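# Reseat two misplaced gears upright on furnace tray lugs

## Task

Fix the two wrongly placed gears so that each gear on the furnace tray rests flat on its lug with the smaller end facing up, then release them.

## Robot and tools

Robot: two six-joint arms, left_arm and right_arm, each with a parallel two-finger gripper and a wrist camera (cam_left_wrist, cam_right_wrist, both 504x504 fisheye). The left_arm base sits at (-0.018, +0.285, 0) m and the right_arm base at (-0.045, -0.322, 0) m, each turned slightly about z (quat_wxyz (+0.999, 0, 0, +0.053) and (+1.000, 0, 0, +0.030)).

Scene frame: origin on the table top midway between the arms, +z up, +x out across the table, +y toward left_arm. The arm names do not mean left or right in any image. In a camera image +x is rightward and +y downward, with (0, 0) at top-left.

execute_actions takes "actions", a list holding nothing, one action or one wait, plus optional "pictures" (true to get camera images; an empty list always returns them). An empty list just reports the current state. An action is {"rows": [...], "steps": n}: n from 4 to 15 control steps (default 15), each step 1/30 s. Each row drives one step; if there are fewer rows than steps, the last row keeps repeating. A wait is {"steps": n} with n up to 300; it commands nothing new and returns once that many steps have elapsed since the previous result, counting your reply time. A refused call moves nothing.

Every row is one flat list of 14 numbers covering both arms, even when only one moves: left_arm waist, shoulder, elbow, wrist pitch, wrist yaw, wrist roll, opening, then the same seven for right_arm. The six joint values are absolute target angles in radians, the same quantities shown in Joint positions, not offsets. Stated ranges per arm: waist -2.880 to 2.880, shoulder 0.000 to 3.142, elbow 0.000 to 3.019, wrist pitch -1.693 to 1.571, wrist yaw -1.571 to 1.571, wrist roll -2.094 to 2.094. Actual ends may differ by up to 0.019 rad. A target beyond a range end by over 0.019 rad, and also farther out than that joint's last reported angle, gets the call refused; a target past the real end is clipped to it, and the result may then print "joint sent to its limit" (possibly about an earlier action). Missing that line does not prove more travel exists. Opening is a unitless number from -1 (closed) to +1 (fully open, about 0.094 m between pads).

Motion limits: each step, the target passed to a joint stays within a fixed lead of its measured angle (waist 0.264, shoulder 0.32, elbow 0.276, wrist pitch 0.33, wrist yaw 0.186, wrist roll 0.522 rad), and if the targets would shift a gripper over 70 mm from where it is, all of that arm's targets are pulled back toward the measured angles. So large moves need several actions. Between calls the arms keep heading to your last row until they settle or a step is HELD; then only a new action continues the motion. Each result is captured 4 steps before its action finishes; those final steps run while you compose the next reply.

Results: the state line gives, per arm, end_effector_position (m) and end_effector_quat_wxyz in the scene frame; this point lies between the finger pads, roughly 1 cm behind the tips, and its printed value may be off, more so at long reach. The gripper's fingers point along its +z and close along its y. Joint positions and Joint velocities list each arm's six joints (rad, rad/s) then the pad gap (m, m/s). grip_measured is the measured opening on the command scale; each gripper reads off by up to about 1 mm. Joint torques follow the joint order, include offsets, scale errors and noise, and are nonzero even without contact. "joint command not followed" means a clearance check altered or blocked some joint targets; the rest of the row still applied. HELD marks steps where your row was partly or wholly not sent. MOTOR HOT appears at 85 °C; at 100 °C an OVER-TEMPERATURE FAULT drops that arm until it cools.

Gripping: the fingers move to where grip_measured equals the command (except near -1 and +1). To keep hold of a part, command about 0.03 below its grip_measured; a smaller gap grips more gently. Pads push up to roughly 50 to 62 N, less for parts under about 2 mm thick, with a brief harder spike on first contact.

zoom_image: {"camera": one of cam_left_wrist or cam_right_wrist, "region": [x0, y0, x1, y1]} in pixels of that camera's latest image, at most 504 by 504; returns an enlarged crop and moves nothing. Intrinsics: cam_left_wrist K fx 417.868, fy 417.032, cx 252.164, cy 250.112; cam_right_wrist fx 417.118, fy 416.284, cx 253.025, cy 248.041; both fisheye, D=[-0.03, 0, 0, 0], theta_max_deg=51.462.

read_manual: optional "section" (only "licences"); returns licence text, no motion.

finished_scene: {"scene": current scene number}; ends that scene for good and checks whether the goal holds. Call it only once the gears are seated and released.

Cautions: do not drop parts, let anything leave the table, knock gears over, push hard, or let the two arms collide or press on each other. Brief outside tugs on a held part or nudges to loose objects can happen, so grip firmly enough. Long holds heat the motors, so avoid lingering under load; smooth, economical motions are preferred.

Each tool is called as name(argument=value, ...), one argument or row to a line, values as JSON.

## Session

execute_actions(
  actions=[],
)

Scene clock: 0.00 s of 6880.00 s.
left_arm: end_effector_position=(+0.4982, -0.1474, +0.2369) grip_measured=+1.000 end_effector_quat_wxyz=(+0.323, +0.183, +0.674, -0.638) | right_arm: end_effector_position=(+0.6918, -0.6484, +0.2328) grip_measured=+1.000 end_effector_quat_wxyz=(+0.567, +0.002, +0.743, +0.356)
Joint positions: left_arm=[-0.607  1.83   1.122  0.744  0.867 -0.864  0.094] | right_arm=[-0.673  2.18   1.826  0.094 -1.158  0.324  0.094]
Joint velocities: left_arm=[-0.015 -0.005 -0.007 -0.012 -0.007  0.051  0.   ] | right_arm=[-0.005 -0.005 -0.002 -0.002 -0.022 -0.007  0.   ]
Joint torques (N m, as the arm reports them, + toward a larger angle): no reading

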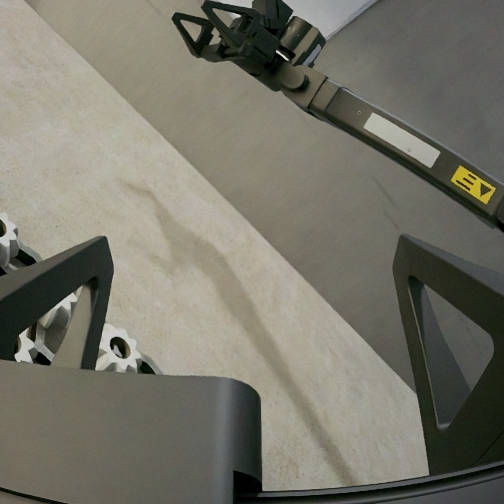

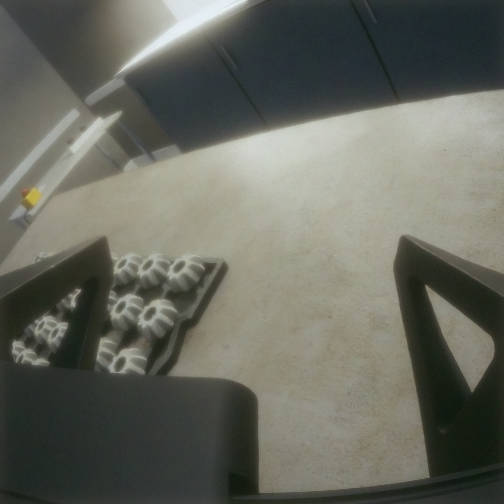

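execute_actions(
  actions=[
    {"rows":[[-0.60,1.80,1.123,0.69,0.84,-0.835,1,-0.67,2.14,1.80,0.06,-1.12,0.31,1],[-0.59,1.77,1.125,0.63,0.81,-0.806,1,-0.67,2.10,1.78,0.02,-1.08,0.30,1],[-0.58,1.74,1.127,0.57,0.78,-0.777,1,-0.67,2.05,1.76,-0.02,-1.04,0.29,1],[-0.57,1.71,1.13,0.51,0.75,-0.748,1,-0.66,2.01,1.74,-0.06,-1.0,0.28,1],[-0.56,1.68,1.13,0.45,0.72,-0.72,1,-0.65,1.97,1.72,-0.10,-0.96,0.27,1],[-0.55,1.645,1.135,0.39,0.69,-0.69,1,-0.64,1.92,1.69,-0.13,-0.93,0.26,1],[-0.54,1.61,1.14,0.33,0.66,-0.66,1,-0.63,1.88,1.67,-0.17,-0.89,0.25,1],[-0.53,1.58,1.14,0.27,0.63,-0.63,1,-0.62,1.84,1.65,-0.21,-0.85,0.24,1],[-0.52,1.55,1.145,0.21,0.61,-0.60,1,-0.60,1.80,1.63,-0.25,-0.81,0.23,1],[-0.51,1.52,1.15,0.15,0.58,-0.575,1,-0.58,1.75,1.60,-0.29,-0.77,0.22,1],[-0.50,1.49,1.15,0.09,0.55,-0.55,1,-0.56,1.71,1.58,-0.33,-0.73,0.21,1],[-0.49,1.46,1.155,0.03,0.52,-0.52,1,-0.53,1.67,1.56,-0.36,-0.69,0.20,1],[-0.48,1.43,1.16,-0.03,0.49,-0.49,1,-0.50,1.62,1.53,-0.40,-0.66,0.18,1],[-0.47,1.40,1.16,-0.09,0.46,-0.46,1,-0.47,1.58,1.51,-0.44,-0.62,0.17,1],[-0.46,1.365,1.165,-0.15,0.43,-0.43,1,-0.43,1.54,1.49,-0.48,-0.58,0.16,1]]},
  ],
)

execute_actions(
  actions=[
    {"rows":[[-0.45,1.33,1.165,-0.21,0.40,-0.40,1,-0.38,1.50,1.47,-0.52,-0.54,0.15,1],[-0.44,1.30,1.17,-0.27,0.37,-0.37,1,-0.33,1.45,1.44,-0.56,-0.50,0.14,1],[-0.43,1.27,1.17,-0.33,0.35,-0.35,1,-0.28,1.41,1.42,-0.59,-0.46,0.13,1],[-0.42,1.24,1.17,-0.39,0.32,-0.32,1,-0.23,1.37,1.40,-0.63,-0.42,0.12,1],[-0.41,1.21,1.17,-0.45,0.29,-0.29,1,-0.18,1.33,1.38,-0.67,-0.39,0.11,1],[-0.40,1.18,1.17,-0.51,0.26,-0.26,1,-0.13,1.28,1.35,-0.71,-0.35,0.10,1],[-0.39,1.15,1.17,-0.57,0.23,-0.23,1,-0.08,1.24,1.33,-0.75,-0.31,0.09,1],[-0.38,1.12,1.17,-0.63,0.20,-0.20,1,-0.03,1.20,1.31,-0.78,-0.27,0.08,1],[-0.37,1.09,1.17,-0.69,0.17,-0.17,1,0.02,1.16,1.29,-0.82,-0.23,0.06,1],[-0.36,1.055,1.17,-0.75,0.14,-0.14,1,0.07,1.11,1.26,-0.86,-0.19,0.05,1],[-0.35,1.02,1.17,-0.81,0.12,-0.12,1,0.12,1.07,1.24,-0.90,-0.15,0.04,1],[-0.34,0.99,1.17,-0.87,0.09,-0.09,1,0.16,1.03,1.22,-0.94,-0.12,0.03,1],[-0.33,0.96,1.17,-0.93,0.06,-0.06,1,0.20,0.98,1.19,-0.97,-0.08,0.02,1],[-0.325,0.93,1.17,-0.99,0.03,-0.03,1,0.23,0.94,1.17,-1.01,-0.04,0.01,1],[-0.32,0.9,1.17,-1.05,0,0,1,0.25,0.9,1.15,-1.05,0,0,1]]},
  ],
)

execute_actions(
  actions=[
    {"steps":15},
  ],
  pictures=true,
)

Scene clock: 1.27 s of 6880.00 s.
left_arm: end_effector_position=(+0.5349, -0.0735, +0.2770) grip_measured=+1.000 end_effector_quat_wxyz=(+0.381, +0.082, +0.771, -0.504) | right_arm: end_effector_position=(+0.6491, -0.6384, +0.2713) grip_measured=+1.000 end_effector_quat_wxyz=(+0.529, +0.142, +0.796, +0.258)
Joint positions: left_arm=[-0.537  1.603  1.122  0.237  0.584 -0.68   0.094] | right_arm=[-0.652  1.917  1.635 -0.183 -0.814  0.281  0.094]
Joint velocities: left_arm=[ 0.386 -1.089 -0.012 -1.692 -0.711  0.623  0.   ] | right_arm=[ 0.21  -1.06  -0.442 -0.794  0.725 -0.198  0.   ]
Joint torques (N m, as the arm reports them, + toward a larger angle): left_arm=[  1.61 -14.79  12.36   1.76  -0.03   0.16] | right_arm=[  1.71 -18.86  10.01   1.67  -0.31  -0.22]
Steps of this call (steps 1 to 27: nothing new was sent; steps 28 to 38: the first 11 steps of this action). Readings (joint positions):
28: left_arm=[-0.607 1.830 1.122 0.734 0.855 -0.861] | right_arm=[-0.673 2.177 1.821 0.089 -1.139 0.323]
29: left_arm=[-0.607 1.825 1.122 0.707 0.832 -0.853] | right_arm=[-0.672 2.167 1.809 0.072 -1.106 0.321]
31: left_arm=[-0.603 1.803 1.122 0.614 0.776 -0.825] | right_arm=[-0.672 2.127 1.763 0.011 -1.030 0.313]
35: left_arm=[-0.573 1.708 1.122 0.401 0.665 -0.749] | right_arm=[-0.668 2.017 1.681 -0.101 -0.912 0.296]
38: the state above

Scene clock: 1.77 s of 6880.00 s.
left_arm: end_effector_position=(+0.4413, +0.1336, +0.3628) grip_measured=+1.000 end_effector_quat_wxyz=(+0.413, +0.041, +0.893, -0.174) | right_arm: end_effector_position=(+0.5375, -0.3876, +0.3981) grip_measured=+1.000 end_effector_quat_wxyz=(+0.469, +0.094, +0.869, +0.130)
Joint positions: left_arm=[-0.373  1.088  1.123 -0.685  0.142 -0.245  0.094] | right_arm=[-0.26   1.348  1.386 -0.624 -0.306  0.181  0.094]
Joint velocities: left_arm=[ 0.278 -0.796 -0.012 -1.722 -0.608  0.784  0.   ] | right_arm=[ 1.167 -1.197 -0.642 -1.033  0.93  -0.227  0.   ]
Joint torques (N m, as the arm reports them, + toward a larger angle): left_arm=[ 1.41 -7.98 15.27  1.59 -0.13  0.06] | right_arm=[-1.6  -9.51  9.76  1.67 -0.09 -0.18]
Steps of this call (steps 1 to 4: the last 4 steps of your previous action; steps 5 to 15: the first 11 steps of this action). Readings (joint positions):
5: left_arm=[-0.469 1.406 1.122 -0.081 0.426 -0.536] | right_arm=[-0.582 1.729 1.562 -0.318 -0.655 0.252]
6: left_arm=[-0.456 1.368 1.122 -0.142 0.396 -0.506] | right_arm=[-0.561 1.692 1.548 -0.344 -0.624 0.247]
8: left_arm=[-0.434 1.295 1.123 -0.262 0.344 -0.449] | right_arm=[-0.508 1.618 1.520 -0.396 -0.559 0.235]
12: left_arm=[-0.400 1.171 1.123 -0.503 0.227 -0.332] | right_arm=[-0.375 1.467 1.450 -0.519 -0.418 0.207]
15: the state above

Scene clock: 2.27 s of 6880.00 s.
left_arm: end_effector_position=(+0.3509, +0.2042, +0.3845) grip_measured=+1.000 end_effector_quat_wxyz=(+0.377, +0.089, +0.921, -0.046) | right_arm: end_effector_position=(+0.3062, -0.1990, +0.4039) grip_measured=+1.000 end_effector_quat_wxyz=(+0.392, -0.142, +0.906, +0.074)
Joint positions: left_arm=[-0.319  0.884  1.13  -1.039  0.003 -0.021  0.094] | right_arm=[ 0.275  0.861  1.151 -1.04  -0.005  0.027  0.094]
Joint velocities: left_arm=[-0.005  0.083 -0.017 -0.022 -0.037  0.095  0.   ] | right_arm=[-0.21   0.005 -0.017  0.017  0.051 -0.11   0.   ]
Joint torques (N m, as the arm reports them, + toward a larger angle): left_arm=[ 0.63 -3.5  14.27  0.98 -0.25  0.05] | right_arm=[-1.39  2.11  9.39  1.32  0.16 -0.14]
Kept back: nothing.
Steps of this call (steps 1 to 4: the last 4 steps of your previous action; steps 5 to 15: the robot went on to your last target). Readings (joint positions):
1: left_arm=[-0.364 1.060 1.123 -0.745 0.115 -0.217] | right_arm=[-0.219 1.306 1.364 -0.661 -0.268 0.172]
2: left_arm=[-0.354 1.031 1.123 -0.806 0.086 -0.189] | right_arm=[-0.178 1.264 1.340 -0.698 -0.229 0.163]
4: left_arm=[-0.334 0.970 1.123 -0.925 0.026 -0.131] | right_arm=[-0.093 1.177 1.292 -0.775 -0.151 0.143]
8: left_arm=[-0.319 0.879 1.125 -1.028 0.003 -0.060] | right_arm=[0.100 1.008 1.205 -0.924 -0.036 0.098]
15: the state above

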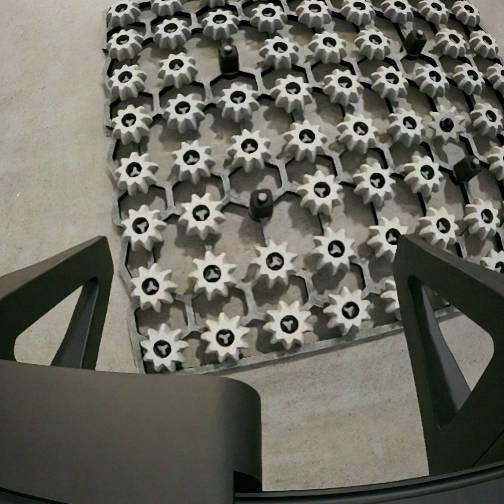

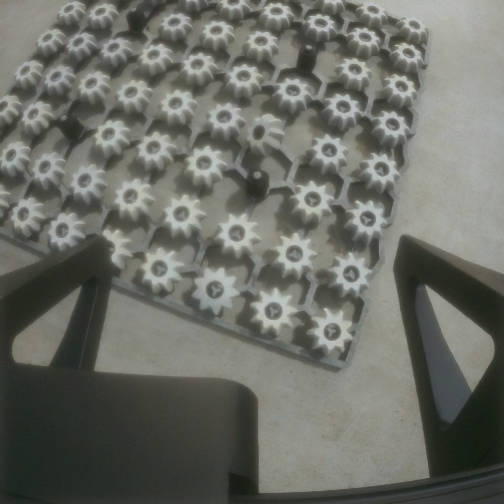

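execute_actions(
  actions=[],
)

zoom_image(
  camera="cam_right_wrist",
  region=[0,0,440,300],
)

zoom_image(
  camera="cam_left_wrist",
  region=[250,0,504,254],
)

Scene clock: 2.40 s of 6880.00 s.
left_arm: end_effector_position=(+0.3525, +0.2038, +0.3822) grip_measured=+1.000 end_effector_quat_wxyz=(+0.374, +0.092, +0.922, -0.044) | right_arm: end_effector_position=(+0.3141, -0.2048, +0.3956) grip_measured=+1.000 end_effector_quat_wxyz=(+0.383, -0.137, +0.911, +0.065)
Joint positions: left_arm=[-0.319  0.89   1.13  -1.039  0.003 -0.015  0.094] | right_arm=[ 0.256  0.883  1.151 -1.041 -0.002  0.018  0.094]
Joint velocities: left_arm=[-0.005  0.015  0.002  0.022 -0.007 -0.022  0.   ] | right_arm=[-0.044  0.161 -0.032  0.002  0.066 -0.081  0.   ]
Joint torques (N m, as the arm reports them, + toward a larger angle): left_arm=[ 0.61 -3.6  14.27  0.95 -0.24  0.03] | right_arm=[-0.91 -0.56  9.51  1.35  0.11 -0.16]
Kept back: nothing.
Steps of this call (steps 1 to 4: the robot went on to your last target). Readings (joint positions):
1: left_arm=[-0.319 0.887 1.130 -1.039 0.003 -0.019] | right_arm=[0.269 0.864 1.151 -1.040 -0.003 0.024]
2: left_arm=[-0.319 0.889 1.130 -1.039 0.003 -0.017] | right_arm=[0.263 0.870 1.151 -1.041 -0.002 0.021]
4: the state above

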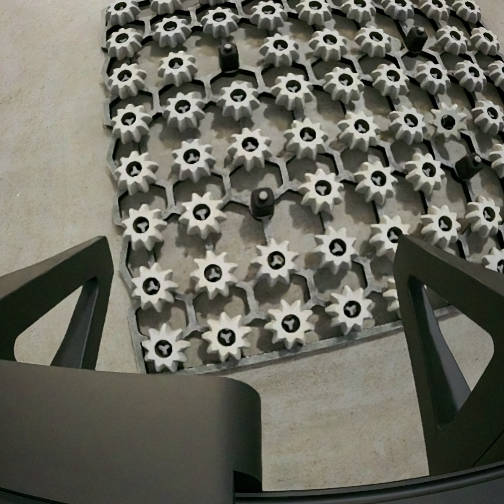

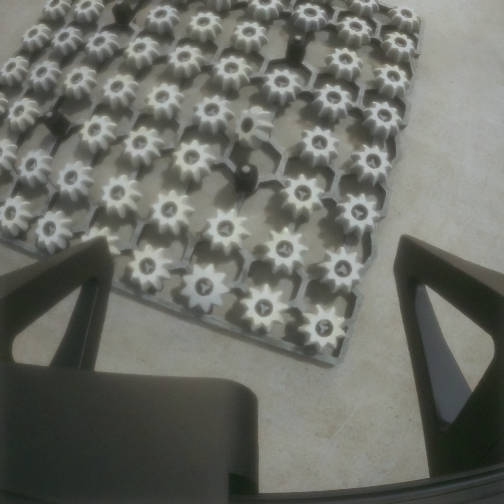

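Region (0, 0, 440, 300) of cam_right_wrist's 504x504 image, scaled by 1.145, with more detail than that image has; it fills the top 344 rows of this view, and the rest is white.

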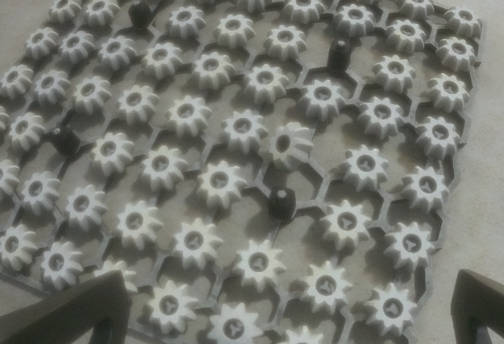

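Region (250, 0, 504, 254) of cam_left_wrist's 504x504 image, scaled by 1.984, with more detail than that image has.

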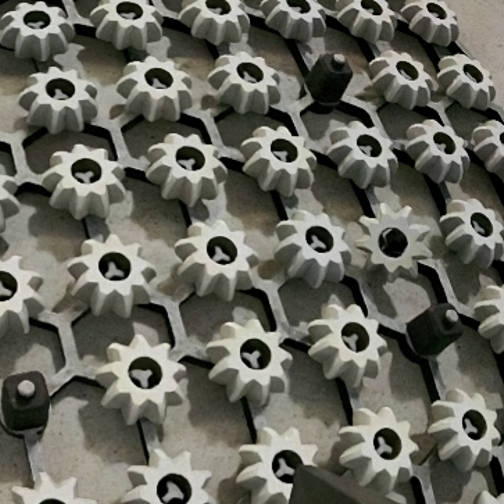

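zoom_image(
  camera="cam_right_wrist",
  region=[120,180,380,370],
)

zoom_image(
  camera="cam_left_wrist",
  region=[90,0,350,260],
)

zoom_image(
  camera="cam_right_wrist",
  region=[170,0,430,220],
)

Region (120, 180, 380, 370) of cam_right_wrist's 504x504 image, scaled by 1.938, with more detail than that image has; it fills the top 368 rows of this view, and the rest is white.

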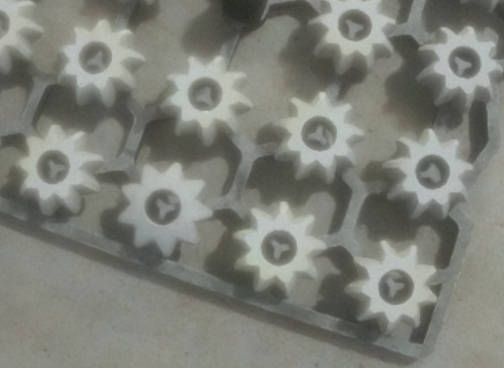

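Region (90, 0, 350, 260) of cam_left_wrist's 504x504 image, scaled by 1.938, with more detail than that image has.

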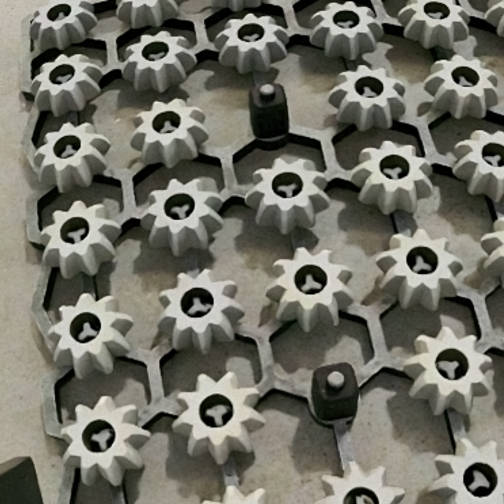

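Region (170, 0, 430, 220) of cam_right_wrist's 504x504 image, scaled by 1.938, with more detail than that image has; it fills the top 426 rows of this view, and the rest is white.

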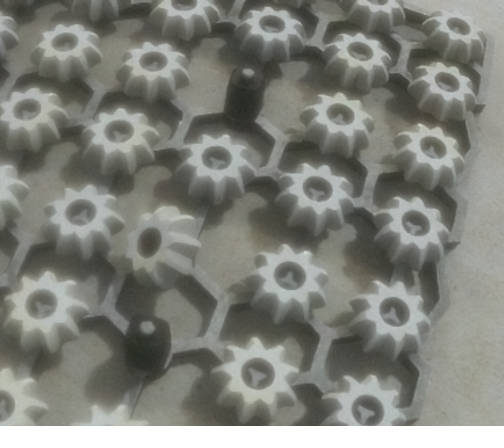

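execute_actions(
  actions=[
    {"rows":[[-0.335,0.92,1.19,-1.04,0,0,1,0.262,0.93,1.145,-1.05,0,0.04,0.95],[-0.35,0.94,1.21,-1.04,0,0,1,0.274,0.97,1.137,-1.056,0,0.07,0.9],[-0.365,0.96,1.225,-1.03,0,0,1,0.286,1.01,1.129,-1.062,0,0.105,0.85],[-0.38,0.98,1.24,-1.03,0,0,1,0.298,1.055,1.121,-1.068,0,0.14,0.8],[-0.395,1.0,1.255,-1.03,0,0,1,0.31,1.10,1.113,-1.074,0,0.175,0.75],[-0.41,1.02,1.27,-1.02,0,0,1,0.322,1.14,1.105,-1.08,0,0.21,0.7],[-0.425,1.04,1.285,-1.02,0,0,1,0.334,1.185,1.097,-1.086,0,0.245,0.65],[-0.44,1.06,1.30,-1.02,0,0,1,0.346,1.23,1.089,-1.092,0,0.28,0.6],[-0.455,1.08,1.315,-1.01,0,0,1,0.358,1.27,1.081,-1.098,0,0.315,0.55],[-0.47,1.10,1.33,-1.01,0,0,1,0.37,1.315,1.073,-1.104,0,0.35,0.5],[-0.485,1.12,1.345,-1.01,0,0,1,0.382,1.36,1.065,-1.11,0,0.385,0.45],[-0.50,1.14,1.36,-1.0,0,0,1,0.394,1.40,1.057,-1.116,0,0.42,0.42],[-0.515,1.16,1.375,-1.0,0,0,1,0.405,1.44,1.049,-1.121,0,0.45,0.42],[-0.53,1.18,1.39,-1.0,0,0,1,0.413,1.475,1.043,-1.125,0,0.47,0.42],[-0.545,1.2,1.40,-1.0,0,0,1,0.42,1.499,1.038,-1.127,0,0.485,0.42]]},
  ],
)

execute_actions(
  actions=[
    {"steps":16},
  ],
  pictures=true,
)

Scene clock: 4.50 s of 6880.00 s.
left_arm: end_effector_position=(+0.3959, +0.1345, +0.3885) grip_measured=+1.000 end_effector_quat_wxyz=(+0.355, +0.156, +0.919, -0.065) | right_arm: end_effector_position=(+0.3481, -0.1591, +0.2472) grip_measured=+0.473 end_effector_quat_wxyz=(+0.193, -0.095, +0.975, +0.059)
Joint positions: left_arm=[-0.453  1.07   1.268 -1.029  0.002 -0.01   0.094] | right_arm=[ 0.333  1.201  1.109 -1.073 -0.001  0.198  0.069]
Joint velocities: left_arm=[-0.474  0.64   0.398  0.037  0.081  0.037  0.   ] | right_arm=[ 0.308  1.294 -0.252 -0.144 -0.022  0.725 -0.043]
Joint torques (N m, as the arm reports them, + toward a larger angle): left_arm=[ 0.71 -5.36 15.44  2.01 -0.19  0.04] | right_arm=[ 0.16 -5.11  8.46  0.71  0.06  0.02]
Steps of this call (steps 1 to 30: the robot went on to your last target; steps 31 to 52: nothing new was sent; steps 53 to 63: the first 11 steps of this action). Readings (joint positions):
53: left_arm=[-0.320 0.891 1.130 -1.039 0.003 -0.011] | right_arm=[0.255 0.899 1.146 -1.041 -0.002 0.014]
54: left_arm=[-0.323 0.895 1.133 -1.039 0.003 -0.011] | right_arm=[0.256 0.905 1.146 -1.042 -0.002 0.022]
56: left_arm=[-0.339 0.917 1.153 -1.039 0.002 -0.011] | right_arm=[0.265 0.936 1.146 -1.049 -0.001 0.053]
60: left_arm=[-0.403 1.002 1.223 -1.038 0.002 -0.011] | right_arm=[0.303 1.072 1.134 -1.060 -0.001 0.129]
63: the state above

Scene clock: 5.03 s of 6880.00 s.
left_arm: end_effector_position=(+0.4203, +0.0760, +0.3726) grip_measured=+1.000 end_effector_quat_wxyz=(+0.332, +0.203, +0.918, -0.078) | right_arm: end_effector_position=(+0.2983, -0.1415, +0.0839) grip_measured=+0.422 end_effector_quat_wxyz=(-0.023, -0.011, +1.000, -0.011)
Joint positions: left_arm=[-0.55   1.203  1.342 -1.013  0.002 -0.01   0.094] | right_arm=[ 0.424  1.508  1.008 -1.122 -0.001  0.463  0.067]
Joint velocities: left_arm=[ 0.005  0.015 -0.002 -0.007 -0.007  0.007  0.   ] | right_arm=[-0.005 -0.171  0.007 -0.022 -0.022  0.037 -0.   ]
Joint torques (N m, as the arm reports them, + toward a larger angle): left_arm=[ 0.8  -7.86 16.07  1.94 -0.19  0.02] | right_arm=[-1.13 -8.42  9.93  0.07  0.13  0.04]
Kept back: nothing.
Steps of this call (steps 1 to 4: the last 4 steps of your previous action; steps 5 to 16: the robot went on to your last target). Readings (joint positions):
1: left_arm=[-0.469 1.091 1.281 -1.026 0.002 -0.010] | right_arm=[0.344 1.248 1.100 -1.078 -0.001 0.225]
2: left_arm=[-0.484 1.113 1.294 -1.022 0.002 -0.010] | right_arm=[0.355 1.294 1.090 -1.083 -0.001 0.253]
4: left_arm=[-0.513 1.154 1.320 -1.019 0.002 -0.010] | right_arm=[0.379 1.390 1.070 -1.095 -0.001 0.314]
8: left_arm=[-0.549 1.200 1.340 -1.013 0.002 -0.010] | right_arm=[0.419 1.533 1.024 -1.113 -0.001 0.408]
16: the state above

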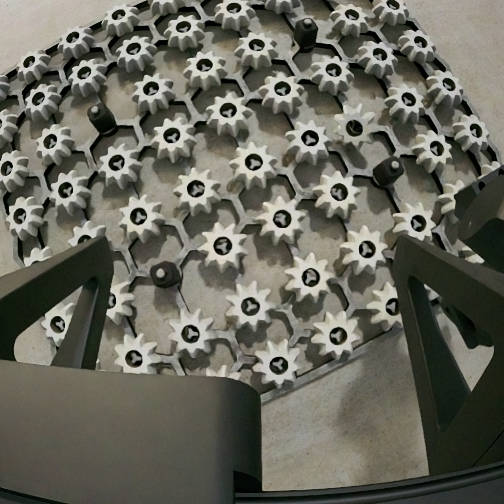

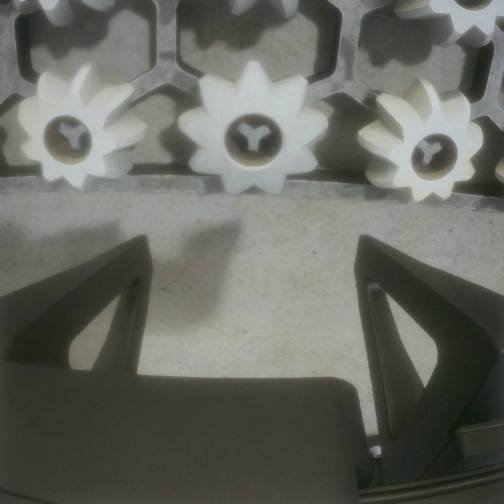

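execute_actions(
  actions=[
    {"rows":[[-0.545,1.2,1.40,-1.0,0,0,1,0.42,1.495,1.055,-1.12,0,0.485,0.42],[-0.545,1.2,1.40,-1.0,0,0,1,0.416,1.49,1.07,-1.11,0,0.485,0.42],[-0.545,1.2,1.40,-1.0,0,0,1,0.412,1.485,1.075,-1.105,0,0.485,0.42]],"steps":12},
  ],
)

execute_actions(
  actions=[
    {"steps":8},
  ],
  pictures=true,
)

zoom_image(
  camera="cam_left_wrist",
  region=[270,60,450,240],
)

Scene clock: 5.53 s of 6880.00 s.
left_arm: end_effector_position=(+0.4203, +0.0760, +0.3726) grip_measured=+1.000 end_effector_quat_wxyz=(+0.332, +0.203, +0.918, -0.078) | right_arm: end_effector_position=(+0.3111, -0.1363, +0.0966) grip_measured=+0.422 end_effector_quat_wxyz=(-0.003, -0.004, +1.000, -0.001)
Joint positions: left_arm=[-0.55   1.203  1.342 -1.013  0.002 -0.01   0.094] | right_arm=[ 0.421  1.498  1.034 -1.114 -0.001  0.474  0.067]
Joint velocities: left_arm=[-0.015 -0.005  0.007 -0.027  0.022 -0.051  0.   ] | right_arm=[-0.024 -0.034  0.066  0.012  0.022  0.022  0.001]
Joint torques (N m, as the arm reports them, + toward a larger angle): left_arm=[ 1.05 -8.16 16.03  1.88 -0.19  0.04] | right_arm=[-1.57 -9.47 10.59  0.68  0.13  0.05]
Steps of this call (steps 1 to 7: the robot went on to your last target; steps 8 to 15: the first 8 steps of this action). Readings (joint positions):
8: left_arm=[-0.550 1.203 1.342 -1.013 0.002 -0.010] | right_arm=[0.424 1.499 1.008 -1.122 -0.001 0.472]
9: left_arm=[-0.550 1.203 1.342 -1.013 0.002 -0.010] | right_arm=[0.424 1.499 1.009 -1.122 -0.001 0.473]
11: left_arm=[-0.550 1.203 1.342 -1.013 0.002 -0.010] | right_arm=[0.423 1.499 1.017 -1.120 -0.001 0.473]
15: the state above

Scene clock: 5.80 s of 6880.00 s.
left_arm: end_effector_position=(+0.4203, +0.0760, +0.3726) grip_measured=+1.000 end_effector_quat_wxyz=(+0.332, +0.203, +0.918, -0.078) | right_arm: end_effector_position=(+0.3121, -0.1361, +0.0985) grip_measured=+0.422 end_effector_quat_wxyz=(-0.001, -0.003, +1.000, +0.000)
Joint positions: left_arm=[-0.55   1.203  1.342 -1.013  0.002 -0.01   0.094] | right_arm=[ 0.42   1.494  1.036 -1.113 -0.001  0.474  0.067]
Joint velocities: left_arm=[-0.005 -0.024  0.007  0.002 -0.007 -0.037  0.   ] | right_arm=[-0.015 -0.005  0.002  0.007 -0.037  0.037  0.   ]
Joint torques (N m, as the arm reports them, + toward a larger angle): left_arm=[ 1.18 -8.41 16.03  1.89 -0.18  0.03] | right_arm=[-1.06 -9.59 10.76  0.77  0.12  0.04]
Kept back: nothing.
Steps of this call (steps 1 to 4: the last 4 steps of your previous action; steps 5 to 8: the robot went on to your last target). Readings (joint positions):
1: left_arm=[-0.550 1.203 1.342 -1.013 0.002 -0.010] | right_arm=[0.420 1.496 1.036 -1.113 -0.001 0.474]
2: left_arm=[-0.550 1.203 1.342 -1.013 0.002 -0.010] | right_arm=[0.420 1.495 1.036 -1.113 -0.001 0.474]
4: left_arm=[-0.550 1.203 1.342 -1.013 0.002 -0.010] | right_arm=[0.420 1.494 1.036 -1.113 -0.001 0.474]
8: the state above

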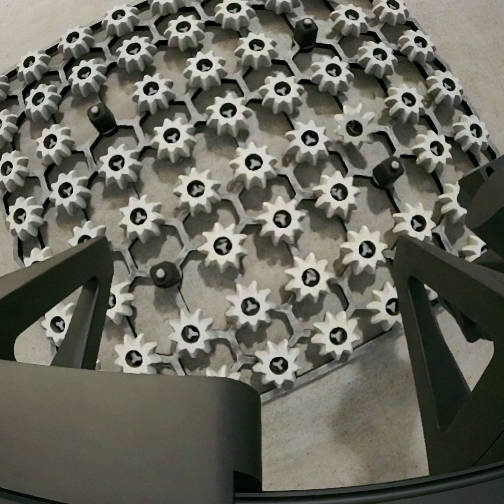

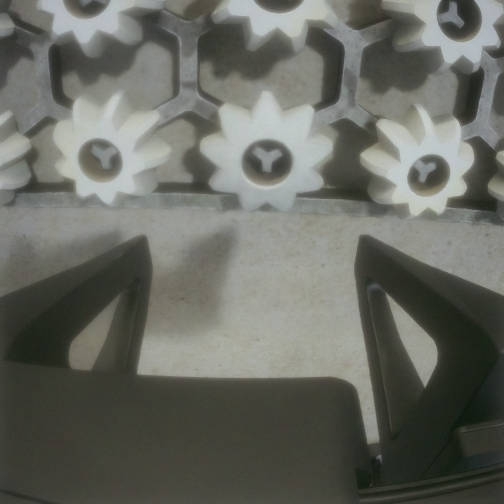

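Region (270, 60, 450, 240) of cam_left_wrist's 504x504 image, scaled by 2.800, with more detail than that image has.

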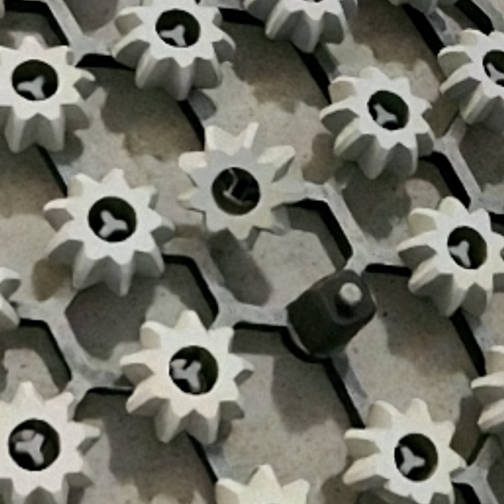

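execute_actions(
  actions=[
    {"rows":[[-0.545,1.2,1.40,-1.0,0,0,1,0.405,1.505,1.04,-1.09,0,0.47,0.42],[-0.545,1.2,1.40,-1.0,0,0,1,0.398,1.512,1.034,-1.078,0,0.46,0.42],[-0.545,1.2,1.40,-1.0,0,0,1,0.397,1.520,1.027,-1.063,0,0.455,0.42],[-0.545,1.2,1.40,-1.0,0,0,1,0.397,1.528,1.020,-1.048,0,0.455,0.42],[-0.545,1.2,1.40,-1.0,0,0,1,0.397,1.536,1.013,-1.033,0,0.455,0.42],[-0.545,1.2,1.40,-1.0,0,0,1,0.397,1.544,1.006,-1.018,0,0.455,0.42],[-0.545,1.2,1.40,-1.0,0,0,1,0.397,1.552,0.999,-1.003,0,0.455,0.42],[-0.545,1.2,1.40,-1.0,0,0,1,0.397,1.560,0.992,-0.988,0,0.455,0.42],[-0.545,1.2,1.40,-1.0,0,0,1,0.397,1.568,0.985,-0.973,0,0.455,0.42],[-0.545,1.2,1.40,-1.0,0,0,1,0.397,1.576,0.978,-0.958,0,0.455,0.42],[-0.545,1.2,1.40,-1.0,0,0,1,0.397,1.584,0.971,-0.943,0,0.455,0.42],[-0.545,1.2,1.40,-1.0,0,0,1,0.397,1.591,0.964,-0.928,0,0.455,0.42],[-0.545,1.2,1.40,-1.0,0,0,1,0.397,1.597,0.957,-0.914,0,0.455,0.42],[-0.545,1.2,1.40,-1.0,0,0,1,0.397,1.602,0.951,-0.902,0,0.455,0.42],[-0.545,1.2,1.40,-1.0,0,0,1,0.397,1.606,0.946,-0.892,0,0.455,0.42]]},
  ],
)

execute_actions(
  actions=[
    {"steps":12},
  ],
  pictures=true,
)

Scene clock: 6.73 s of 6880.00 s.
left_arm: end_effector_position=(+0.4203, +0.0760, +0.3726) grip_measured=+1.000 end_effector_quat_wxyz=(+0.332, +0.203, +0.918, -0.078) | right_arm: end_effector_position=(+0.3234, -0.1384, +0.0620) grip_measured=+0.422 end_effector_quat_wxyz=(+0.014, +0.002, +1.000, +0.007)
Joint positions: left_arm=[-0.55   1.203  1.342 -1.013  0.002 -0.01   0.094] | right_arm=[ 0.403  1.547  0.987 -0.98  -0.001  0.467  0.067]
Joint velocities: left_arm=[ 0.015  0.005  0.017 -0.012  0.007 -0.022  0.   ] | right_arm=[-0.005  0.308 -0.252  0.408 -0.066 -0.051  0.   ]
Joint torques (N m, as the arm reports them, + toward a larger angle): left_arm=[ 1.22 -8.26 16.05  1.91 -0.18  0.04] | right_arm=[-1.17 -7.67  7.46  0.74  0.12 -0.15]
Steps of this call (steps 1 to 15: the robot went on to your last target; steps 16 to 17: nothing new was sent; steps 18 to 28: the first 11 steps of this action). Readings (joint positions):
18: left_arm=[-0.550 1.203 1.342 -1.013 0.002 -0.010] | right_arm=[0.420 1.494 1.036 -1.111 -0.001 0.474]
19: left_arm=[-0.550 1.203 1.342 -1.013 0.002 -0.010] | right_arm=[0.419 1.494 1.036 -1.104 -0.001 0.473]
21: left_arm=[-0.550 1.203 1.342 -1.013 0.002 -0.010] | right_arm=[0.413 1.496 1.032 -1.082 -0.001 0.471]
25: left_arm=[-0.550 1.203 1.342 -1.013 0.002 -0.010] | right_arm=[0.403 1.517 1.011 -1.024 -0.001 0.468]
28: the state above

Scene clock: 7.13 s of 6880.00 s.
left_arm: end_effector_position=(+0.4203, +0.0760, +0.3726) grip_measured=+1.000 end_effector_quat_wxyz=(+0.332, +0.203, +0.918, -0.078) | right_arm: end_effector_position=(+0.3159, -0.1421, +0.0258) grip_measured=+0.422 end_effector_quat_wxyz=(+0.002, +0.002, +1.000, +0.002)
Joint positions: left_arm=[-0.55   1.203  1.342 -1.013  0.002 -0.01   0.094] | right_arm=[ 0.403  1.602  0.939 -0.902 -0.001  0.466  0.067]
Joint velocities: left_arm=[-0.005 -0.015 -0.007  0.002  0.022 -0.022  0.   ] | right_arm=[-0.015 -0.005 -0.007 -0.002 -0.022 -0.051 -0.   ]
Joint torques (N m, as the arm reports them, + toward a larger angle): left_arm=[ 1.15 -8.17 16.03  1.93 -0.19  0.03] | right_arm=[-0.97 -8.99  7.65  0.87  0.13 -0.15]
Kept back: nothing.
Steps of this call (steps 1 to 4: the last 4 steps of your previous action; steps 5 to 12: the robot went on to your last target). Readings (joint positions):
1: left_arm=[-0.550 1.203 1.342 -1.013 0.002 -0.010] | right_arm=[0.403 1.559 0.979 -0.965 -0.001 0.467]
2: left_arm=[-0.550 1.203 1.342 -1.013 0.002 -0.010] | right_arm=[0.403 1.569 0.970 -0.951 -0.001 0.467]
4: left_arm=[-0.550 1.203 1.342 -1.013 0.002 -0.010] | right_arm=[0.403 1.587 0.954 -0.925 -0.001 0.466]
8: left_arm=[-0.550 1.203 1.342 -1.013 0.002 -0.010] | right_arm=[0.403 1.602 0.939 -0.907 -0.001 0.466]
12: the state above

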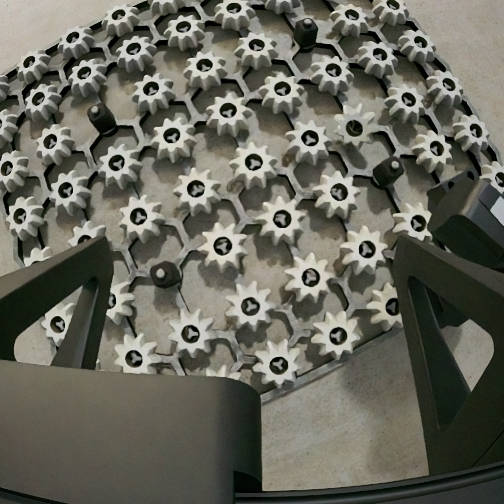

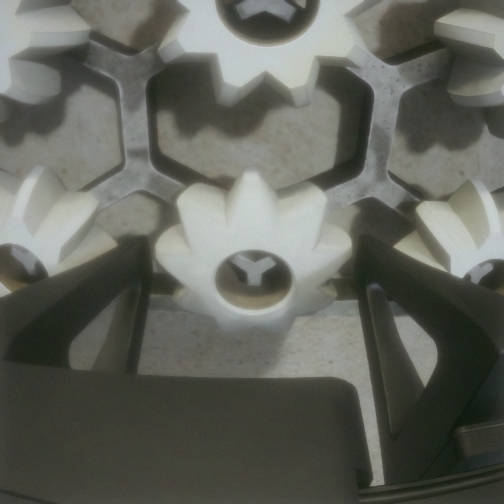

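execute_actions(
  actions=[
    {"rows":[[-0.545,1.18,1.32,-0.97,0.03,0.04,1,0.397,1.606,0.946,-0.892,0,0.455,0.36],[-0.54,1.16,1.29,-0.93,0.06,0.08,1,0.397,1.606,0.946,-0.892,0,0.455,0.30],[-0.53,1.14,1.26,-0.89,0.09,0.12,1,0.397,1.606,0.946,-0.892,0,0.455,0.25],[-0.52,1.12,1.23,-0.85,0.12,0.16,1,0.397,1.606,0.946,-0.892,0,0.455,0.21],[-0.51,1.10,1.20,-0.80,0.15,0.20,1,0.397,1.606,0.946,-0.892,0,0.455,0.18],[-0.50,1.08,1.16,-0.76,0.19,0.25,1,0.397,1.606,0.946,-0.892,0,0.455,0.155],[-0.49,1.06,1.13,-0.72,0.23,0.29,1,0.397,1.606,0.946,-0.892,0,0.455,0.155],[-0.48,1.04,1.10,-0.67,0.27,0.33,1,0.397,1.606,0.946,-0.892,0,0.455,0.155],[-0.47,1.02,1.06,-0.63,0.31,0.37,1,0.397,1.606,0.946,-0.892,0,0.455,0.155],[-0.46,1.00,1.03,-0.58,0.35,0.42,1,0.397,1.606,0.946,-0.892,0,0.455,0.155],[-0.45,0.98,1.00,-0.54,0.39,0.46,1,0.397,1.606,0.946,-0.892,0,0.455,0.155],[-0.44,0.96,0.96,-0.50,0.43,0.50,1,0.397,1.606,0.946,-0.892,0,0.455,0.155]],"steps":12},
  ],
  pictures=true,
)

Scene clock: 7.73 s of 6880.00 s.
left_arm: end_effector_position=(+0.4023, +0.0608, +0.3614) grip_measured=+1.000 end_effector_quat_wxyz=(+0.397, +0.305, +0.852, -0.154) | right_arm: end_effector_position=(+0.3162, -0.1421, +0.0258) grip_measured=+0.203 end_effector_quat_wxyz=(+0.003, +0.001, +1.000, +0.002)
Joint positions: left_arm=[-0.511  1.1    1.155 -0.77   0.237  0.176  0.094] | right_arm=[ 0.403  1.602  0.939 -0.901 -0.001  0.465  0.057]
Joint velocities: left_arm=[ 0.366 -0.65  -0.945  1.204  0.842  0.96   0.   ] | right_arm=[ 0.005 -0.024  0.007  0.002 -0.007  0.037  0.   ]
Joint torques (N m, as the arm reports them, + toward a larger angle): left_arm=[ 1.68 -8.32 11.26  1.91  0.06  0.01] | right_arm=[-1.21 -8.98  7.58  0.84  0.1  -0.14]
Steps of this call (steps 1 to 10: the robot went on to your last target; steps 11 to 18: the first 8 steps of this action). Readings (joint positions):
11: left_arm=[-0.549 1.202 1.339 -1.007 0.015 -0.004] | right_arm=[0.403 1.602 0.939 -0.902 -0.001 0.466]
12: left_arm=[-0.549 1.198 1.330 -0.988 0.037 0.010] | right_arm=[0.403 1.602 0.939 -0.902 -0.001 0.466]
14: left_arm=[-0.544 1.177 1.287 -0.926 0.095 0.051] | right_arm=[0.403 1.602 0.939 -0.902 -0.001 0.466]
18: the state above

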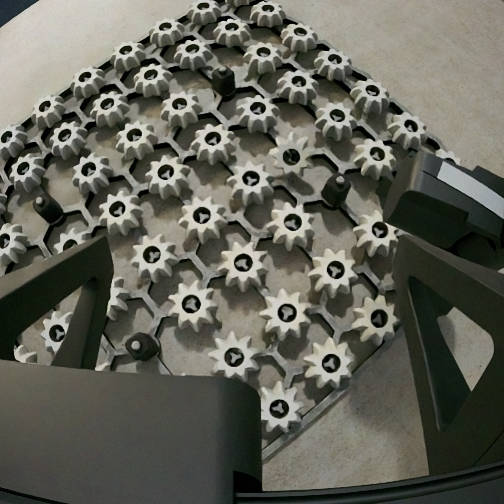

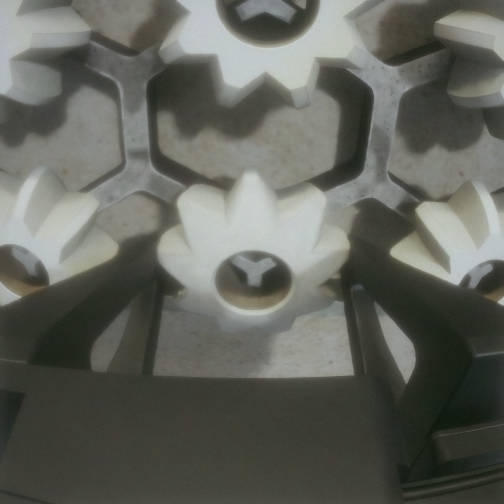

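execute_actions(
  actions=[
    {"rows":[[-0.435,0.94,0.92,-0.45,0.48,0.55,1,0.397,1.598,0.975,-0.91,0,0.455,0.165],[-0.43,0.92,0.88,-0.39,0.53,0.60,1,0.397,1.588,0.99,-0.92,0,0.455,0.165],[-0.425,0.90,0.84,-0.34,0.58,0.65,1,0.397,1.580,0.997,-0.933,0,0.455,0.165],[-0.42,0.88,0.80,-0.28,0.63,0.70,1,0.397,1.572,1.004,-0.947,0,0.455,0.165],[-0.415,0.86,0.76,-0.23,0.68,0.75,1,0.397,1.564,1.011,-0.962,0,0.455,0.165],[-0.41,0.84,0.72,-0.17,0.73,0.80,1,0.397,1.556,1.018,-0.977,0,0.455,0.165],[-0.405,0.82,0.68,-0.12,0.78,0.85,1,0.397,1.546,1.026,-0.994,0,0.455,0.165],[-0.40,0.80,0.64,-0.06,0.83,0.90,1,0.397,1.536,1.034,-1.012,0,0.455,0.165],[-0.40,0.78,0.60,-0.01,0.88,0.95,1,0.397,1.525,1.042,-1.03,0,0.455,0.165],[-0.40,0.76,0.56,0.05,0.93,1.0,1,0.397,1.513,1.05,-1.05,0,0.455,0.165],[-0.40,0.74,0.52,0.10,0.98,1.05,1,0.397,1.50,1.058,-1.07,0,0.455,0.165],[-0.40,0.72,0.48,0.16,1.03,1.10,1,0.397,1.485,1.066,-1.09,0,0.455,0.165],[-0.40,0.70,0.44,0.21,1.09,1.15,1,0.397,1.465,1.07,-1.10,0,0.44,0.165],[-0.40,0.675,0.405,0.27,1.14,1.21,1,0.397,1.44,1.07,-1.10,0,0.42,0.165],[-0.40,0.65,0.37,0.325,1.2,1.27,1,0.397,1.41,1.065,-1.09,0,0.40,0.165]]},
  ],
  pictures=true,
)

Scene clock: 8.47 s of 6880.00 s.
left_arm: end_effector_position=(+0.2747, +0.0490, +0.3318) grip_measured=+1.000 end_effector_quat_wxyz=(+0.632, +0.615, +0.432, -0.189) | right_arm: end_effector_position=(+0.3128, -0.1437, +0.0568) grip_measured=+0.203 end_effector_quat_wxyz=(-0.012, +0.001, +1.000, -0.005)
Joint positions: left_arm=[-0.406  0.789  0.587 -0.02   0.937  0.847  0.094] | right_arm=[ 0.403  1.56   0.987 -1.023 -0.001  0.465  0.057]
Joint velocities: left_arm=[ 0.044 -0.64  -1.106  1.541  1.15   1.341  0.   ] | right_arm=[-0.005 -0.386  0.198 -0.569  0.081  0.022  0.   ]
Joint torques (N m, as the arm reports them, + toward a larger angle): left_arm=[ 1.01 -3.99 10.62  1.63  0.01 -0.09] | right_arm=[ -0.69 -12.35  11.86   0.07   0.12  -0.14]
Steps of this call (steps 1 to 4: the last 4 steps of your previous action; steps 5 to 11: the robot went on to your last target; steps 12 to 22: the first 11 steps of this action). Readings (joint positions):
12: left_arm=[-0.440 0.959 0.957 -0.507 0.452 0.471] | right_arm=[0.403 1.602 0.939 -0.901 -0.001 0.465]
13: left_arm=[-0.439 0.955 0.942 -0.474 0.493 0.492] | right_arm=[0.403 1.602 0.940 -0.904 -0.001 0.465]
15: left_arm=[-0.435 0.932 0.881 -0.383 0.588 0.552] | right_arm=[0.403 1.602 0.943 -0.918 -0.001 0.465]
19: left_arm=[-0.418 0.853 0.710 -0.182 0.787 0.711] | right_arm=[0.403 1.591 0.966 -0.968 -0.001 0.465]
22: the state above

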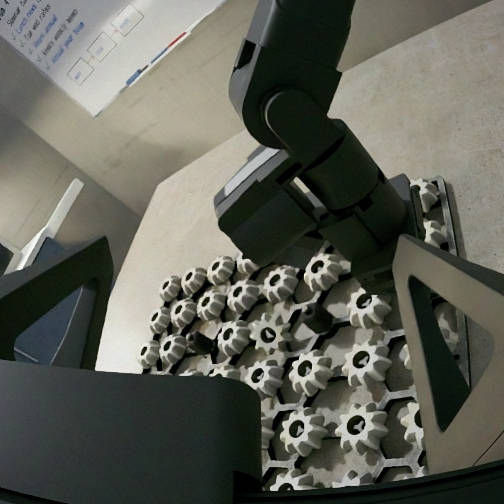

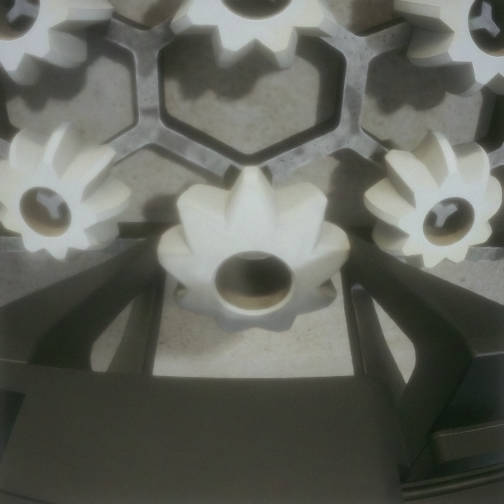

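execute_actions(
  actions=[
    {"rows":[[-0.40,0.65,0.37,0.325,1.2,1.27,0.9,0.397,1.39,1.02,-1.04,-0.04,0.385,0.165],[-0.40,0.65,0.37,0.325,1.2,1.27,0.9,0.397,1.37,1.0,-0.985,-0.08,0.37,0.165],[-0.40,0.65,0.37,0.325,1.2,1.27,0.9,0.397,1.35,0.98,-0.93,-0.12,0.355,0.165],[-0.40,0.65,0.37,0.325,1.2,1.27,0.9,0.397,1.33,0.957,-0.87,-0.16,0.34,0.165],[-0.40,0.65,0.37,0.325,1.2,1.27,0.9,0.397,1.31,0.934,-0.81,-0.20,0.325,0.165],[-0.40,0.65,0.37,0.325,1.2,1.27,0.9,0.397,1.29,0.911,-0.75,-0.24,0.31,0.165],[-0.40,0.65,0.37,0.325,1.2,1.27,0.9,0.397,1.27,0.888,-0.69,-0.28,0.29,0.165],[-0.40,0.65,0.37,0.325,1.2,1.27,0.9,0.397,1.25,0.865,-0.63,-0.32,0.275,0.165],[-0.40,0.65,0.37,0.325,1.2,1.27,0.9,0.397,1.23,0.842,-0.57,-0.36,0.26,0.165],[-0.40,0.65,0.37,0.325,1.2,1.27,0.9,0.397,1.21,0.819,-0.51,-0.40,0.245,0.165],[-0.40,0.65,0.37,0.325,1.2,1.27,0.9,0.397,1.19,0.796,-0.45,-0.44,0.23,0.165],[-0.40,0.65,0.37,0.325,1.2,1.27,0.9,0.397,1.17,0.773,-0.39,-0.48,0.21,0.165],[-0.40,0.65,0.37,0.325,1.2,1.27,0.9,0.397,1.15,0.75,-0.33,-0.52,0.195,0.165],[-0.40,0.65,0.37,0.325,1.2,1.27,0.9,0.397,1.13,0.727,-0.27,-0.56,0.18,0.165],[-0.40,0.65,0.37,0.325,1.2,1.27,0.9,0.397,1.11,0.704,-0.21,-0.60,0.165,0.165]]},
  ],
)

execute_actions(
  actions=[
    {"rows":[[-0.40,0.65,0.37,0.325,1.2,1.27,0.9,0.40,1.09,0.681,-0.15,-0.64,0.15,0.165],[-0.40,0.65,0.37,0.325,1.2,1.27,0.9,0.405,1.07,0.658,-0.09,-0.68,0.135,0.165],[-0.40,0.65,0.37,0.325,1.2,1.27,0.9,0.41,1.05,0.635,-0.03,-0.72,0.12,0.165],[-0.40,0.65,0.37,0.325,1.2,1.27,0.9,0.416,1.03,0.612,0.03,-0.76,0.105,0.165],[-0.40,0.65,0.37,0.325,1.2,1.27,0.9,0.423,1.01,0.589,0.09,-0.80,0.09,0.165],[-0.40,0.65,0.37,0.325,1.2,1.27,0.9,0.43,0.99,0.566,0.15,-0.84,0.075,0.165],[-0.40,0.65,0.37,0.325,1.2,1.27,0.9,0.437,0.97,0.543,0.21,-0.88,0.06,0.165],[-0.40,0.65,0.37,0.325,1.2,1.27,0.9,0.444,0.952,0.52,0.27,-0.915,0.045,0.165],[-0.40,0.65,0.37,0.325,1.2,1.27,0.9,0.451,0.935,0.50,0.32,-0.945,0.03,0.165],[-0.40,0.65,0.37,0.325,1.2,1.27,0.9,0.458,0.92,0.482,0.365,-0.97,0.02,0.165],[-0.40,0.65,0.37,0.325,1.2,1.27,0.9,0.465,0.907,0.466,0.405,-0.99,0.01,0.165],[-0.41,0.65,0.37,0.325,1.2,1.27,0.9,0.472,0.896,0.452,0.44,-1.005,0.0,0.165],[-0.43,0.65,0.37,0.325,1.2,1.27,0.9,0.478,0.888,0.441,0.465,-1.017,-0.005,0.165],[-0.45,0.65,0.37,0.325,1.2,1.27,0.9,0.484,0.882,0.433,0.482,-1.026,-0.01,0.165],[-0.47,0.65,0.37,0.325,1.2,1.27,0.9,0.488,0.878,0.428,0.492,-1.03,-0.011,0.165]]},
  ],
)

execute_actions(
  actions=[
    {"steps":14},
  ],
  pictures=true,
)

Scene clock: 9.40 s of 6880.00 s.
left_arm: end_effector_position=(+0.1880, +0.0537, +0.3094) grip_measured=+0.903 end_effector_quat_wxyz=(+0.706, +0.692, +0.128, -0.076) | right_arm: end_effector_position=(+0.3149, -0.0730, +0.1491) grip_measured=+0.203 end_effector_quat_wxyz=(+0.174, -0.125, +0.937, +0.276)
Joint positions: left_arm=[-0.405  0.648  0.364  0.307  1.198  1.258  0.089] | right_arm=[ 0.391  1.252  0.81  -0.586 -0.403  0.3    0.057]
Joint velocities: left_arm=[ 0.015  0.005  0.007  0.027  0.022 -0.007  0.001] | right_arm=[-0.005 -0.64  -0.593  1.722 -1.004 -0.447  0.   ]
Joint torques (N m, as the arm reports them, + toward a larger angle): left_arm=[ 1.03 -1.24 10.89  1.94 -0.03 -0.07] | right_arm=[-0.08 -8.06 10.31  1.73 -0.16 -0.19]
Steps of this call (steps 1 to 4: the last 4 steps of your previous action; steps 5 to 17: the robot went on to your last target; steps 18 to 28: the first 11 steps of this action). Readings (joint positions):
18: left_arm=[-0.405 0.648 0.364 0.307 1.198 1.250] | right_arm=[0.385 1.427 1.032 -1.040 0.001 0.410]
19: left_arm=[-0.405 0.648 0.364 0.307 1.198 1.252] | right_arm=[0.380 1.425 1.025 -1.020 -0.038 0.405]
21: left_arm=[-0.405 0.648 0.364 0.307 1.198 1.255] | right_arm=[0.382 1.401 0.987 -0.959 -0.124 0.389]
25: left_arm=[-0.405 0.648 0.364 0.307 1.198 1.258] | right_arm=[0.390 1.318 0.879 -0.759 -0.284 0.342]
28: the state above

Scene clock: 9.90 s of 6880.00 s.
left_arm: end_effector_position=(+0.1880, +0.0537, +0.3094) grip_measured=+0.903 end_effector_quat_wxyz=(+0.706, +0.692, +0.128, -0.076) | right_arm: end_effector_position=(+0.2054, -0.0210, +0.2754) grip_measured=+0.203 end_effector_quat_wxyz=(+0.442, -0.437, +0.599, +0.505)
Joint positions: left_arm=[-0.405  0.648  0.364  0.307  1.198  1.259  0.089] | right_arm=[ 0.447  0.947  0.48   0.291 -0.969  0.076  0.057]
Joint velocities: left_arm=[-0.005 -0.015  0.007  0.017 -0.037  0.007 -0.001] | right_arm=[ 0.239 -0.503 -0.545  1.346 -0.593 -0.388 -0.   ]
Joint torques (N m, as the arm reports them, + toward a larger angle): left_arm=[ 1.11 -0.99 10.91  1.94  0.   -0.06] | right_arm=[-0.17 -2.35 10.38  2.45  0.   -0.13]
Steps of this call (steps 1 to 4: the last 4 steps of your previous action; steps 5 to 15: the first 11 steps of this action). Readings (joint positions):
5: left_arm=[-0.405 0.648 0.364 0.307 1.198 1.259] | right_arm=[0.391 1.146 0.705 -0.286 -0.602 0.224]
6: left_arm=[-0.405 0.648 0.364 0.307 1.198 1.259] | right_arm=[0.392 1.125 0.683 -0.226 -0.641 0.209]
8: left_arm=[-0.405 0.648 0.364 0.307 1.198 1.259] | right_arm=[0.395 1.084 0.637 -0.107 -0.721 0.179]
12: left_arm=[-0.405 0.648 0.364 0.307 1.198 1.259] | right_arm=[0.420 1.004 0.544 0.131 -0.880 0.119]
15: the state above

Scene clock: 10.37 s of 6880.00 s.
left_arm: end_effector_position=(+0.1726, +0.0409, +0.3094) grip_measured=+0.903 end_effector_quat_wxyz=(+0.703, +0.696, +0.105, -0.099) | right_arm: end_effector_position=(+0.1664, -0.0216, +0.2905) grip_measured=+0.203 end_effector_quat_wxyz=(+0.494, -0.500, +0.503, +0.503)
Joint positions: left_arm=[-0.47   0.648  0.364  0.307  1.198  1.259  0.089] | right_arm=[ 0.485  0.885  0.411  0.464 -1.031  0.003  0.057]
Joint velocities: left_arm=[ 0.015 -0.015  0.002  0.017 -0.037  0.022  0.   ] | right_arm=[-0.005  0.005  0.002 -0.012 -0.007  0.037 -0.001]
Joint torques (N m, as the arm reports them, + toward a larger angle): left_arm=[ 0.76 -0.86 10.87  1.91  0.   -0.07] | right_arm=[-0.4  -1.26 10.22  2.91  0.08 -0.13]
Kept back: nothing.
Steps of this call (steps 1 to 4: the last 4 steps of your previous action; steps 5 to 14: the robot went on to your last target). Readings (joint positions):
1: left_arm=[-0.405 0.648 0.364 0.307 1.198 1.259] | right_arm=[0.456 0.930 0.462 0.335 -0.989 0.063]
2: left_arm=[-0.407 0.648 0.364 0.307 1.198 1.259] | right_arm=[0.464 0.916 0.446 0.373 -1.005 0.051]
4: left_arm=[-0.424 0.648 0.364 0.307 1.198 1.259] | right_arm=[0.477 0.895 0.424 0.429 -1.025 0.032]
8: left_arm=[-0.468 0.648 0.364 0.307 1.198 1.259] | right_arm=[0.485 0.885 0.411 0.461 -1.031 0.012]
14: the state above

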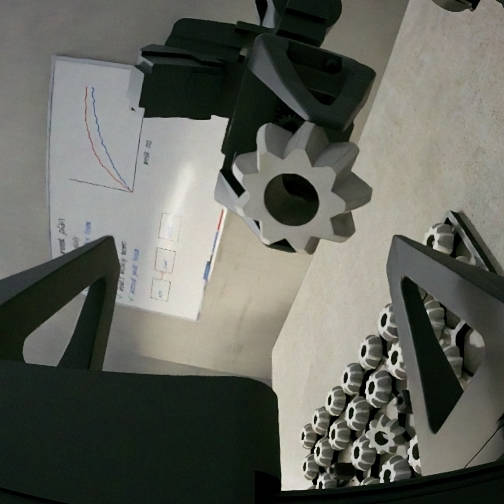

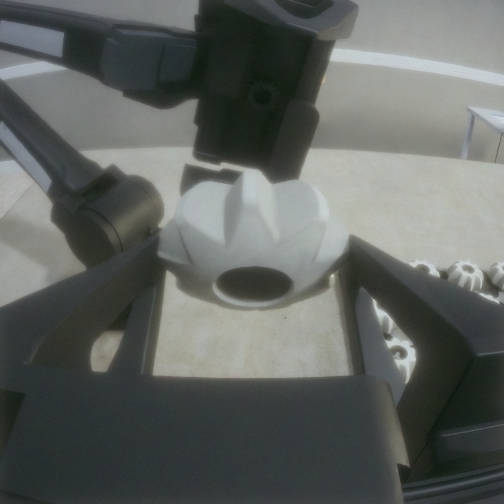

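zoom_image(
  camera="cam_left_wrist",
  region=[190,90,390,290],
)

zoom_image(
  camera="cam_right_wrist",
  region=[130,150,380,340],
)

Region (190, 90, 390, 290) of cam_left_wrist's 504x504 image, scaled by 2.520, with more detail than that image has.

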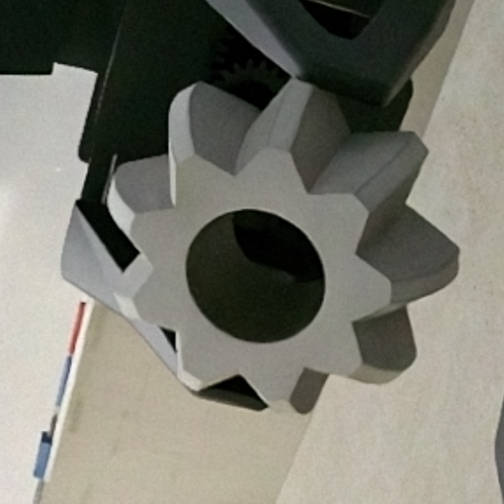

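Region (130, 150, 380, 340) of cam_right_wrist's 504x504 image, scaled by 2.016, with more detail than that image has; it fills the top 383 rows of this view, and the rest is white.

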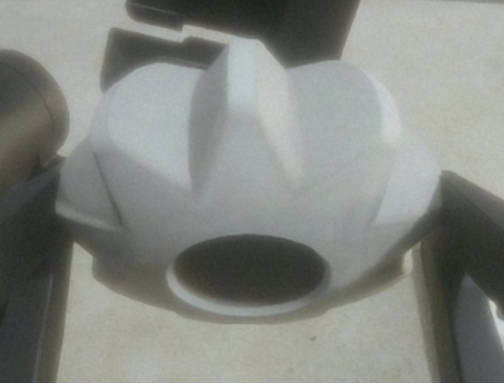

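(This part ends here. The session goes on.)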